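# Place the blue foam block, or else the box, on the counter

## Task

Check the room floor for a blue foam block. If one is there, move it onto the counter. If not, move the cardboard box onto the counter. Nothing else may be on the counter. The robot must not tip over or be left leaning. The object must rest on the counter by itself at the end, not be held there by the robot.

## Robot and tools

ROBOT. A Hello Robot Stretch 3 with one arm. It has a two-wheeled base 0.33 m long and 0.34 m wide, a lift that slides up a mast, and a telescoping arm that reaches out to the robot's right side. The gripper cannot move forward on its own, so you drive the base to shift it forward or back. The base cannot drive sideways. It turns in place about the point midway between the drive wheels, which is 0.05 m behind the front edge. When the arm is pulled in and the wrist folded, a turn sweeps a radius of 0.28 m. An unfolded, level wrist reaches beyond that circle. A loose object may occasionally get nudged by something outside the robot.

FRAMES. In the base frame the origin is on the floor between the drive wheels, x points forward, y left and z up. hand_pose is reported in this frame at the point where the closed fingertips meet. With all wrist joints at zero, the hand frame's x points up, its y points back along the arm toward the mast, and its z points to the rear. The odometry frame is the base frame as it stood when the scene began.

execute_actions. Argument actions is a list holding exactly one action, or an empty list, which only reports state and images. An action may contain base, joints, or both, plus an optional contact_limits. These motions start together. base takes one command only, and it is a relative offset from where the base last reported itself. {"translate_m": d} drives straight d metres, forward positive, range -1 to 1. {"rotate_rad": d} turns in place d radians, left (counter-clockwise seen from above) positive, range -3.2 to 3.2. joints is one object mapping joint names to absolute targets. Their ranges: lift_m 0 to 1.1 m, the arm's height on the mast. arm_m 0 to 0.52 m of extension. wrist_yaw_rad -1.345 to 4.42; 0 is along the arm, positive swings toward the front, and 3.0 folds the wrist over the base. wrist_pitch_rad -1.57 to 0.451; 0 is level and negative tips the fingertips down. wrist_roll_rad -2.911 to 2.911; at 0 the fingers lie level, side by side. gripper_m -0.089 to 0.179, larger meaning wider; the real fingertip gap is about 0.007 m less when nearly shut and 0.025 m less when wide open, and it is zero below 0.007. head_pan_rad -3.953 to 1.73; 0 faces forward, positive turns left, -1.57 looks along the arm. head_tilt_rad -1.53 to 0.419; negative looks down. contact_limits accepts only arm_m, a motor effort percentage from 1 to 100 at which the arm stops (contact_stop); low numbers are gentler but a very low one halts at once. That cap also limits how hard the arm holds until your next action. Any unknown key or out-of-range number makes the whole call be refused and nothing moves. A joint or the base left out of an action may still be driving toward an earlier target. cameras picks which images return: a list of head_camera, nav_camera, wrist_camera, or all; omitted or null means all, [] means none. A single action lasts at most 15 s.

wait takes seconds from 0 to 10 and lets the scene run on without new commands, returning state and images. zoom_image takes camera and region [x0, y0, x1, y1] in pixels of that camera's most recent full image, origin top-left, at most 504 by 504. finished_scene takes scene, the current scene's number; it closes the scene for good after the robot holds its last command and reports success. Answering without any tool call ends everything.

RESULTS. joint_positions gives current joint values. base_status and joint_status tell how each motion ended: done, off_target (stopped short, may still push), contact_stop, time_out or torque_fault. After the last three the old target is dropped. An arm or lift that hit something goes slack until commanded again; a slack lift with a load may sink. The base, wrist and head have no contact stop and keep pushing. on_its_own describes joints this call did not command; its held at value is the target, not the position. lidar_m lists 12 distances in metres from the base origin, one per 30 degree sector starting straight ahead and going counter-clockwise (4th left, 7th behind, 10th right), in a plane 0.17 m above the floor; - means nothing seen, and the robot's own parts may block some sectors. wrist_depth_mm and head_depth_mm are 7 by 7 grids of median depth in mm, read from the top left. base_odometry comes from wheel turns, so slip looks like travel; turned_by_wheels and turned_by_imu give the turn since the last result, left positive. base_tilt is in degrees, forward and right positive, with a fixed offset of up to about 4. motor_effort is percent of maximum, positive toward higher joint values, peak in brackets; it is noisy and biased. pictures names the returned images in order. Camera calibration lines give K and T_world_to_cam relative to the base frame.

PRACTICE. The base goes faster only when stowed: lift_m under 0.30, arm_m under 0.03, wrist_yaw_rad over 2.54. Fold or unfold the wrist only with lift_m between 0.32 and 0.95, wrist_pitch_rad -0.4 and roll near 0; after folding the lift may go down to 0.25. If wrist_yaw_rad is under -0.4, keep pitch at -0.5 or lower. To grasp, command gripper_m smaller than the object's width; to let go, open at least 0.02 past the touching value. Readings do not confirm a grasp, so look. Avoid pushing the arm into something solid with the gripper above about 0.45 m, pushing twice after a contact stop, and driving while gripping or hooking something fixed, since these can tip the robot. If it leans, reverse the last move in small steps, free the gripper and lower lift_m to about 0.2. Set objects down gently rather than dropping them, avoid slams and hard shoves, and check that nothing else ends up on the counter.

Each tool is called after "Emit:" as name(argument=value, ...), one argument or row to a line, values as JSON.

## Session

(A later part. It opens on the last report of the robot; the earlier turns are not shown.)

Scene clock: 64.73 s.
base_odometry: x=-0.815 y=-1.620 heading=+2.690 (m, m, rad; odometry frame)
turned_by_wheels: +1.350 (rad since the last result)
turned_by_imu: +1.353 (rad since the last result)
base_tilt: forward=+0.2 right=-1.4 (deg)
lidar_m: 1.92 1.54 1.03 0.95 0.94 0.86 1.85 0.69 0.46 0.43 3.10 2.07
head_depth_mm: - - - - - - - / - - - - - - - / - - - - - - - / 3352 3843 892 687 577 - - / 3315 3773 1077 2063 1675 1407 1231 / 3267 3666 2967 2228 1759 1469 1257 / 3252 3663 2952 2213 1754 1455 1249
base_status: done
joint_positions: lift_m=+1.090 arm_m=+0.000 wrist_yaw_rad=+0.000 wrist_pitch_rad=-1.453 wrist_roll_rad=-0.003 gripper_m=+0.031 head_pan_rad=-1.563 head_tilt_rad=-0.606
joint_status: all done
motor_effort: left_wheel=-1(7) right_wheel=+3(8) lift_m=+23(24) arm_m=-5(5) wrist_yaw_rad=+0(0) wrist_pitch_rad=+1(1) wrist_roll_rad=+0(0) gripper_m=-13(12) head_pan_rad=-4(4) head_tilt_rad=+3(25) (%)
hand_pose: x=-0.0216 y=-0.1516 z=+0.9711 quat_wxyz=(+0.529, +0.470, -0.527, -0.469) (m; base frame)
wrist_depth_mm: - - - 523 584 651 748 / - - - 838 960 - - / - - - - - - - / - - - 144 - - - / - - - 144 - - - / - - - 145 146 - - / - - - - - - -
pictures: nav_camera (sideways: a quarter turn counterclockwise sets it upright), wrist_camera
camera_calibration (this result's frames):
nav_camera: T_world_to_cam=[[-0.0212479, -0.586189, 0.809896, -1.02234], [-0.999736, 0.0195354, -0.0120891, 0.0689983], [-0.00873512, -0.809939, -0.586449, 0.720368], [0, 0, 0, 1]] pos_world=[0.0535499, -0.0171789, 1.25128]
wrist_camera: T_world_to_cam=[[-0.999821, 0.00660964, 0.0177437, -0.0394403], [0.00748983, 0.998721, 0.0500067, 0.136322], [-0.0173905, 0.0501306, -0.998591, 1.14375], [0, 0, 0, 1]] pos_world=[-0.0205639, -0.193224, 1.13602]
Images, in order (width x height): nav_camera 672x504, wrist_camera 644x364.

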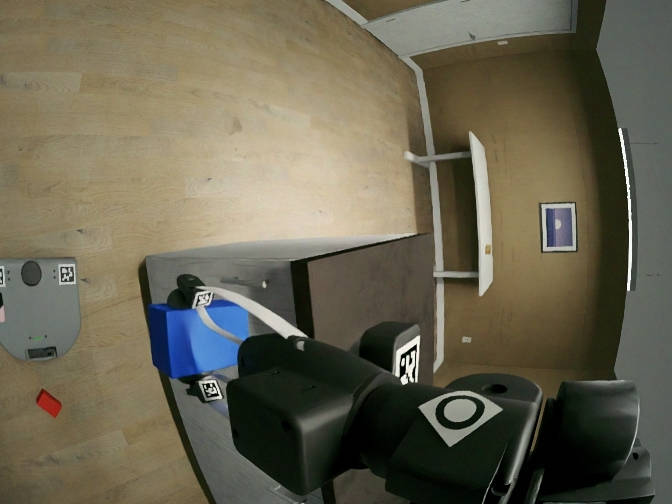

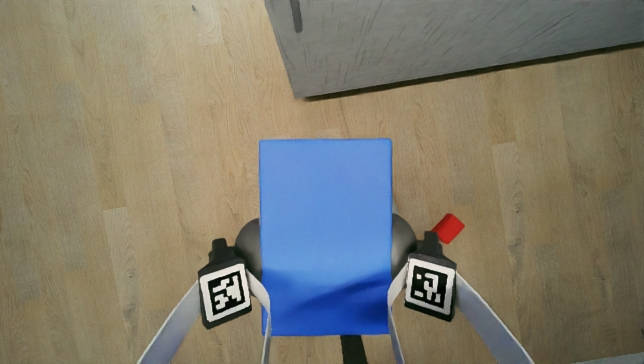

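Emit:
execute_actions(
  actions=[
    {"base":{"rotate_rad":-0.3}},
  ],
  cameras=[],
)

Emit:
execute_actions(
  actions=[
    {"joints":{"arm_m":0.2}},
  ],
  cameras=["wrist_camera","nav_camera"],
)

Scene clock: 66.93 s.
base_odometry: x=-0.815 y=-1.620 heading=+2.390 (m, m, rad; odometry frame)
turned_by_wheels: -0.300 (rad since the last result)
turned_by_imu: -0.300 (rad since the last result)
base_tilt: forward=+0.3 right=-1.2 (deg)
lidar_m: 1.95 1.92 1.23 0.97 0.96 0.86 1.46 1.19 0.55 0.43 0.43 2.48
head_depth_mm: - - - - - - - / - - - - - - - / - - - - - - - / 3698 - 892 687 620 - - / 3567 3918 881 656 557 677 831 / 3424 3743 874 650 535 626 768 / 3262 3674 865 646 546 1393 1247
base_status: done
joint_positions: lift_m=+1.090 arm_m=+0.000 wrist_yaw_rad=+0.000 wrist_pitch_rad=-1.453 wrist_roll_rad=-0.003 gripper_m=+0.031 head_pan_rad=-1.563 head_tilt_rad=-0.606
joint_status: not commanded
motor_effort: left_wheel=+2(7) right_wheel=-2(7) lift_m=+24(23) arm_m=-5(5) wrist_yaw_rad=+0(0) wrist_pitch_rad=+1(1) wrist_roll_rad=+0(0) gripper_m=-14(14) head_pan_rad=-4(4) head_tilt_rad=+3(3) (%)
hand_pose: x=-0.0216 y=-0.1516 z=+0.9711 quat_wxyz=(+0.529, +0.470, -0.527, -0.469) (m; base frame)
wrist_depth_mm: - - 473 633 918 - - / - - 801 - - - - / - - - - - - - / - - - 144 - - - / - - - 144 - - - / - - - 145 145 - - / - - - - - - -
pictures: none
No camera images: the call's "cameras" was empty. Leave "cameras" out to get every camera's image.

Scene clock: 69.63 s.
base_odometry: x=-0.815 y=-1.620 heading=+2.390 (m, m, rad; odometry frame)
turned_by_wheels: +0.000 (rad since the last result)
turned_by_imu: +0.000 (rad since the last result)
base_tilt: forward=+0.3 right=-1.2 (deg)
lidar_m: 1.94 1.92 1.23 0.97 0.96 0.86 1.46 1.20 0.55 0.43 0.43 2.47
head_depth_mm: - - 916 674 765 961 1229 / - - 908 670 713 871 1198 / - - - 619 427 797 1015 / 3759 - 935 636 425 735 913 / 3612 3894 879 655 571 682 835 / 3390 3695 874 652 536 629 768 / 3258 3618 865 645 547 1387 1243
base_status: not commanded
joint_positions: lift_m=+1.090 arm_m=+0.200 wrist_yaw_rad=+0.000 wrist_pitch_rad=-1.453 wrist_roll_rad=-0.003 gripper_m=+0.031 head_pan_rad=-1.563 head_tilt_rad=-0.606
joint_status: all done
motor_effort: left_wheel=+2(2) right_wheel=-1(2) lift_m=+23(24) arm_m=+5(6) wrist_yaw_rad=+0(0) wrist_pitch_rad=+1(1) wrist_roll_rad=+0(0) gripper_m=-15(14) head_pan_rad=-4(4) head_tilt_rad=+3(2) (%)
hand_pose: x=-0.0216 y=-0.3508 z=+0.9711 quat_wxyz=(+0.529, +0.470, -0.527, -0.469) (m; base frame)
wrist_depth_mm: 222 223 222 223 224 494 - / 224 223 223 224 560 - - / 224 225 225 377 - - - / - 225 608 143 - - - / - - - 144 - - - / - - - 145 - - - / - - - 146 - - -
pictures: nav_camera (sideways: a quarter turn counterclockwise sets it upright), wrist_camera
camera_calibration (this result's frames):
nav_camera: T_world_to_cam=[[-0.0212501, -0.585943, 0.810073, -1.02257], [-0.999736, 0.0195323, -0.0120973, 0.0690089], [-0.00873427, -0.810117, -0.586204, 0.720049], [0, 0, 0, 1]] pos_world=[0.05355, -0.0171943, 1.25129]
wrist_camera: T_world_to_cam=[[-0.99982, 0.00667192, 0.0177435, -0.0381016], [0.00755194, 0.998721, 0.0500014, 0.335319], [-0.0173872, 0.0501265, -0.998592, 1.15373], [0, 0, 0, 1]] pos_world=[-0.0205669, -0.392468, 1.13602]
Images, in order (width x height): nav_camera 672x504, wrist_camera 644x364.

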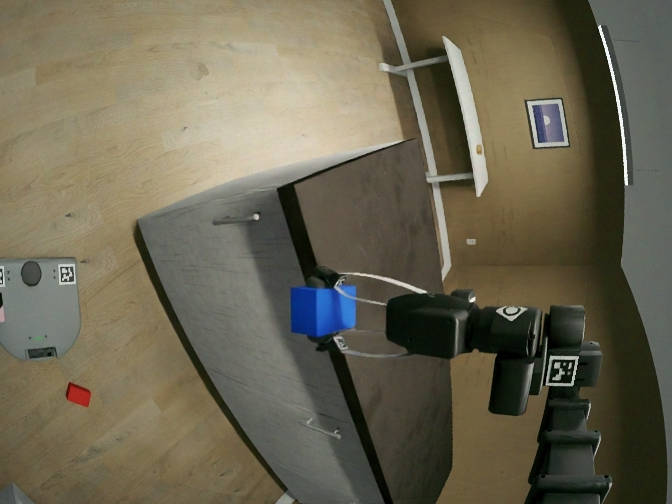

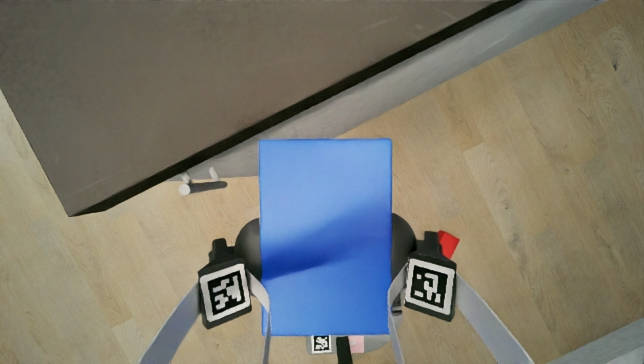

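Emit:
execute_actions(
  actions=[
    {"joints":{"arm_m":0.5}},
  ],
  cameras=["wrist_camera"],
)

Emit:
execute_actions(
  actions=[
    {"joints":{"lift_m":1.06}},
  ],
  cameras=["wrist_camera"],
)

Emit:
execute_actions(
  actions=[
    {"joints":{"gripper_m":0.12}},
  ],
  cameras=["wrist_camera"],
)

Emit:
execute_actions(
  actions=[
    {"joints":{"lift_m":1.1}},
  ],
  cameras=["wrist_camera"],
)

Emit:
execute_actions(
  actions=[
    {"joints":{"arm_m":0.1}},
  ],
  cameras=["wrist_camera","nav_camera"],
)

Scene clock: 73.50 s.
base_odometry: x=-0.815 y=-1.620 heading=+2.390 (m, m, rad; odometry frame)
turned_by_wheels: +0.000 (rad since the last result)
turned_by_imu: +0.000 (rad since the last result)
base_tilt: forward=+0.3 right=-1.4 (deg)
lidar_m: 1.94 1.91 1.23 0.97 0.96 0.86 1.45 1.19 0.55 0.43 0.43 2.47
head_depth_mm: 2602 2620 918 675 765 960 1229 / 2890 3058 907 669 706 872 1200 / - 3479 922 666 657 797 1012 / 3694 3979 804 660 612 735 913 / 3594 3936 883 656 556 682 835 / 3414 3703 870 651 536 629 768 / 3253 3676 864 646 547 1388 1248
base_status: not commanded
joint_positions: lift_m=+1.090 arm_m=+0.500 wrist_yaw_rad=+0.000 wrist_pitch_rad=-1.453 wrist_roll_rad=-0.003 gripper_m=+0.031 head_pan_rad=-1.563 head_tilt_rad=-0.606
joint_status: all done
motor_effort: left_wheel=+2(2) right_wheel=-1(1) lift_m=+23(24) arm_m=+5(4) wrist_yaw_rad=+1(1) wrist_pitch_rad=+1(1) wrist_roll_rad=+0(0) gripper_m=-14(14) head_pan_rad=-5(4) head_tilt_rad=+2(2) (%)
hand_pose: x=-0.0216 y=-0.6508 z=+0.9711 quat_wxyz=(+0.529, +0.470, -0.528, -0.469) (m; base frame)
wrist_depth_mm: 220 221 221 221 222 223 223 / 221 222 223 223 224 224 225 / 223 224 224 224 225 226 225 / 225 224 226 143 226 226 227 / 225 226 226 144 227 229 229 / 227 227 227 145 145 230 230 / 227 228 228 229 231 231 231
pictures: wrist_camera
camera_calibration (this result's frames):
wrist_camera: T_world_to_cam=[[-0.99982, 0.00675198, 0.0177433, -0.0360482], [0.00763129, 0.998722, 0.0499664, 0.634977], [-0.0173832, 0.0500928, -0.998593, 1.16875], [0, 0, 0, 1]] pos_world=[-0.0205707, -0.692468, 1.13602]
Images, in order (width x height): wrist_camera 644x364.

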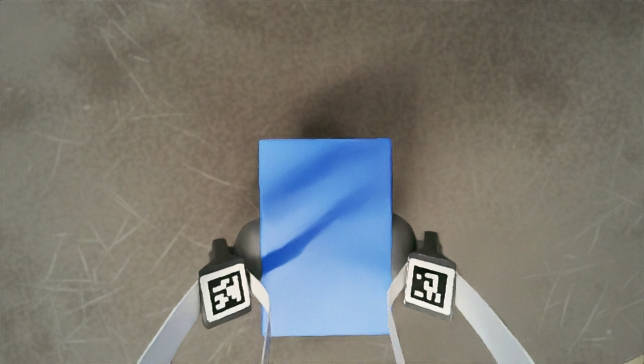

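Scene clock: 74.57 s.
base_odometry: x=-0.815 y=-1.620 heading=+2.390 (m, m, rad; odometry frame)
turned_by_wheels: +0.000 (rad since the last result)
turned_by_imu: +0.000 (rad since the last result)
base_tilt: forward=+0.4 right=-1.3 (deg)
lidar_m: 1.95 1.92 1.23 0.97 0.95 0.86 1.46 1.19 0.55 0.43 0.43 2.48
head_depth_mm: - 2624 918 675 762 959 1233 / 2917 3046 907 670 706 872 1200 / - 3538 900 664 657 797 1013 / 3714 4000 890 660 613 735 914 / 3585 3918 880 656 557 682 833 / 3403 3756 871 651 536 627 768 / 3257 3688 862 646 546 1388 1250
base_status: not commanded
joint_positions: lift_m=+1.060 arm_m=+0.500 wrist_yaw_rad=+0.000 wrist_pitch_rad=-1.453 wrist_roll_rad=-0.003 gripper_m=+0.031 head_pan_rad=-1.563 head_tilt_rad=-0.606
joint_status: all done
motor_effort: left_wheel=+2(2) right_wheel=-2(1) lift_m=+14(19) arm_m=+5(5) wrist_yaw_rad=+0(0) wrist_pitch_rad=+1(1) wrist_roll_rad=+0(0) gripper_m=-14(14) head_pan_rad=-4(4) head_tilt_rad=+3(2) (%)
hand_pose: x=-0.0216 y=-0.6508 z=+0.9417 quat_wxyz=(+0.529, +0.470, -0.528, -0.469) (m; base frame)
wrist_depth_mm: 191 192 193 193 194 194 195 / 192 193 195 194 195 195 195 / 194 195 194 195 195 196 196 / 195 196 195 144 197 197 198 / 195 195 197 144 197 198 199 / 197 198 197 145 146 200 201 / 198 197 199 200 199 200 200
pictures: wrist_camera
camera_calibration (this result's frames):
wrist_camera: T_world_to_cam=[[-0.99982, 0.00675204, 0.0177433, -0.0355267], [0.00763135, 0.998722, 0.0499664, 0.636447], [-0.0173832, 0.0500928, -0.998593, 1.1394], [0, 0, 0, 1]] pos_world=[-0.0205707, -0.69247, 1.10663]
Images, in order (width x height): wrist_camera 644x364.

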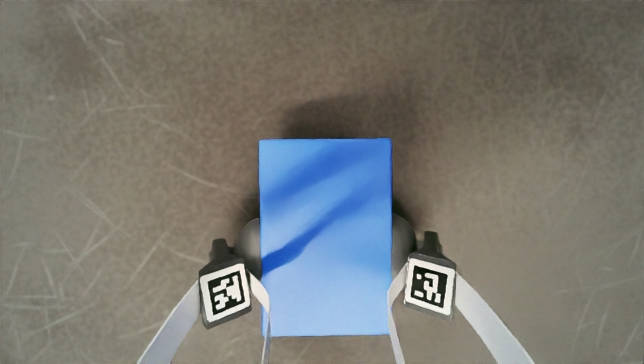

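Scene clock: 75.97 s.
base_odometry: x=-0.815 y=-1.620 heading=+2.390 (m, m, rad; odometry frame)
turned_by_wheels: +0.000 (rad since the last result)
turned_by_imu: +0.000 (rad since the last result)
base_tilt: forward=+0.4 right=-1.3 (deg)
lidar_m: 1.94 1.92 1.23 0.97 0.95 0.86 1.46 1.19 0.55 0.43 0.43 2.48
head_depth_mm: - 2646 918 675 764 959 1230 / 2921 3053 907 670 707 872 1198 / - 3516 899 666 657 797 1012 / 3693 - 851 661 612 736 914 / 3617 3886 884 654 557 681 834 / 3461 3737 871 651 535 628 768 / 3235 3683 864 645 546 1389 1242
base_status: not commanded
joint_positions: lift_m=+1.060 arm_m=+0.500 wrist_yaw_rad=+0.000 wrist_pitch_rad=-1.453 wrist_roll_rad=-0.003 gripper_m=+0.120 head_pan_rad=-1.563 head_tilt_rad=-0.606
joint_status: all done
motor_effort: left_wheel=+2(2) right_wheel=-1(1) lift_m=+14(14) arm_m=+5(5) wrist_yaw_rad=+1(1) wrist_pitch_rad=+1(1) wrist_roll_rad=+0(0) gripper_m=+1(92) head_pan_rad=-4(4) head_tilt_rad=+2(3) (%)
hand_pose: x=-0.0216 y=-0.6509 z=+0.9417 quat_wxyz=(+0.529, +0.470, -0.528, -0.469) (m; base frame)
wrist_depth_mm: 192 192 193 194 194 194 194 / 193 193 194 194 194 195 196 / 194 195 194 195 196 196 197 / 195 195 195 151 196 197 198 / 196 196 195 152 198 197 199 / 197 196 198 153 199 200 201 / 198 198 199 200 200 201 201
pictures: wrist_camera
camera_calibration (this result's frames):
wrist_camera: T_world_to_cam=[[-0.99982, 0.00675222, 0.0177433, -0.0355265], [0.00763154, 0.998722, 0.0499664, 0.636448], [-0.0173832, 0.0500928, -0.998593, 1.1394], [0, 0, 0, 1]] pos_world=[-0.0205707, -0.69247, 1.10663]
Images, in order (width x height): wrist_camera 644x364.

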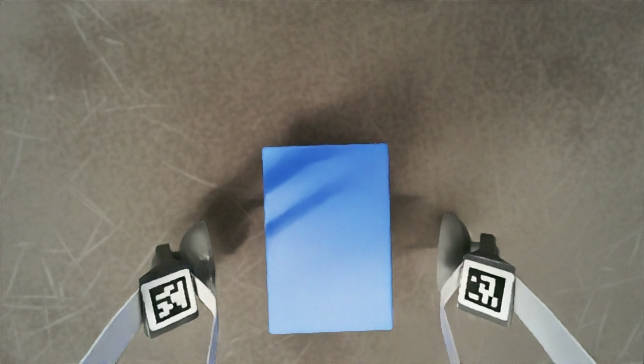

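Scene clock: 77.13 s.
base_odometry: x=-0.815 y=-1.620 heading=+2.390 (m, m, rad; odometry frame)
turned_by_wheels: +0.000 (rad since the last result)
turned_by_imu: +0.000 (rad since the last result)
base_tilt: forward=+0.3 right=-1.3 (deg)
lidar_m: 1.94 1.92 1.23 0.97 0.96 0.86 1.46 1.19 0.55 0.44 0.43 2.48
head_depth_mm: 2564 2621 916 674 765 962 1232 / 2867 3066 911 670 705 872 1198 / - 3514 900 665 657 797 1014 / 3765 3962 889 660 614 736 913 / 3564 3870 881 658 556 681 833 / 3394 3748 871 649 536 628 766 / 3256 3673 864 647 547 1381 1252
base_status: not commanded
joint_positions: lift_m=+1.098 arm_m=+0.500 wrist_yaw_rad=+0.000 wrist_pitch_rad=-1.453 wrist_roll_rad=-0.003 gripper_m=+0.120 head_pan_rad=-1.563 head_tilt_rad=-0.606
joint_status: all done
joint sent to its limit — the command would take lift_m past its upper limit, so that joint was sent only as far as its limit.
motor_effort: left_wheel=+2(2) right_wheel=-2(1) lift_m=+23(24) arm_m=+5(5) wrist_yaw_rad=+1(0) wrist_pitch_rad=+1(1) wrist_roll_rad=+0(0) gripper_m=+1(0) head_pan_rad=-5(4) head_tilt_rad=+3(3) (%)
hand_pose: x=-0.0216 y=-0.6509 z=+0.9793 quat_wxyz=(+0.529, +0.470, -0.528, -0.469) (m; base frame)
wrist_depth_mm: 229 229 230 231 230 232 232 / 229 232 231 231 232 231 234 / 231 232 232 233 234 234 234 / 232 232 234 188 235 236 236 / 233 234 233 190 236 236 236 / 234 235 235 192 237 237 238 / 235 236 237 238 237 239 239
pictures: wrist_camera
camera_calibration (this result's frames):
wrist_camera: T_world_to_cam=[[-0.99982, 0.00675223, 0.0177433, -0.0361938], [0.00763155, 0.998722, 0.0499667, 0.63457], [-0.0173832, 0.0500931, -0.998593, 1.17696], [0, 0, 0, 1]] pos_world=[-0.0205707, -0.692472, 1.14423]
Images, in order (width x height): wrist_camera 644x364.

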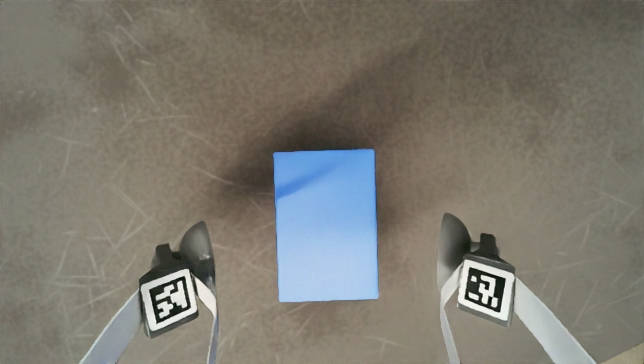

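Scene clock: 81.27 s.
base_odometry: x=-0.815 y=-1.620 heading=+2.390 (m, m, rad; odometry frame)
turned_by_wheels: +0.000 (rad since the last result)
turned_by_imu: +0.000 (rad since the last result)
base_tilt: forward=+0.3 right=-1.3 (deg)
lidar_m: 1.95 1.92 1.23 0.97 0.95 0.86 1.46 1.20 0.55 0.43 0.43 2.47
head_depth_mm: - - 814 675 759 979 1231 / - - - - 729 868 1199 / - - - - 702 797 1012 / 3701 - 933 - 638 736 916 / 3593 3906 880 655 557 706 834 / 3423 3775 871 649 535 622 768 / 3243 3681 863 645 546 1384 1247
base_status: not commanded
joint_positions: lift_m=+1.098 arm_m=+0.100 wrist_yaw_rad=+0.000 wrist_pitch_rad=-1.453 wrist_roll_rad=-0.003 gripper_m=+0.120 head_pan_rad=-1.563 head_tilt_rad=-0.606
joint_status: all done
motor_effort: left_wheel=+2(2) right_wheel=-1(2) lift_m=+23(23) arm_m=-5(5) wrist_yaw_rad=+0(1) wrist_pitch_rad=+1(1) wrist_roll_rad=+0(0) gripper_m=-1(0) head_pan_rad=-4(4) head_tilt_rad=+3(3) (%)
hand_pose: x=-0.0216 y=-0.2516 z=+0.9793 quat_wxyz=(+0.529, +0.470, -0.527, -0.469) (m; base frame)
wrist_depth_mm: 231 231 264 402 591 - - / - 318 417 627 - - - / - - - - - - - / - - - - - - - / - - - - - - - / - - - - - - - / - - - - - - -
pictures: nav_camera (sideways: a quarter turn counterclockwise sets it upright), wrist_camera
camera_calibration (this result's frames):
nav_camera: T_world_to_cam=[[-0.0212515, -0.585829, 0.810156, -1.02268], [-0.999736, 0.0195314, -0.0121011, 0.0690139], [-0.00873432, -0.810199, -0.58609, 0.7199], [0, 0, 0, 1]] pos_world=[0.0535501, -0.0172014, 1.25129]
wrist_camera: T_world_to_cam=[[-0.99982, 0.00668293, 0.0177433, -0.0389065], [0.00756227, 0.998722, 0.0499633, 0.235838], [-0.0173867, 0.0500885, -0.998593, 1.15696], [0, 0, 0, 1]] pos_world=[-0.0205674, -0.293226, 1.14424]
Images, in order (width x height): nav_camera 672x504, wrist_camera 644x364.

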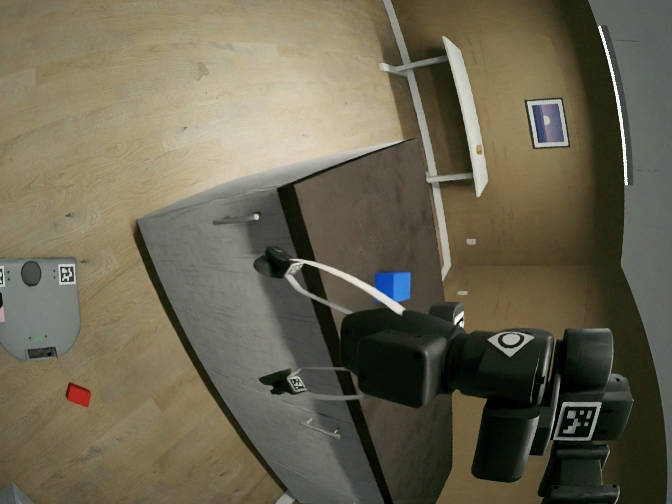

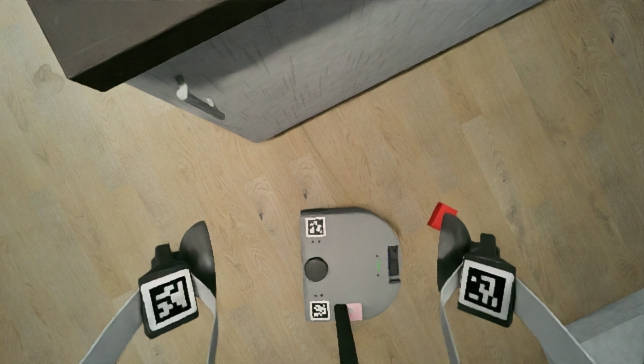

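Emit:
finished_scene(
  scene=1,
)

The scene is finished: the task was done.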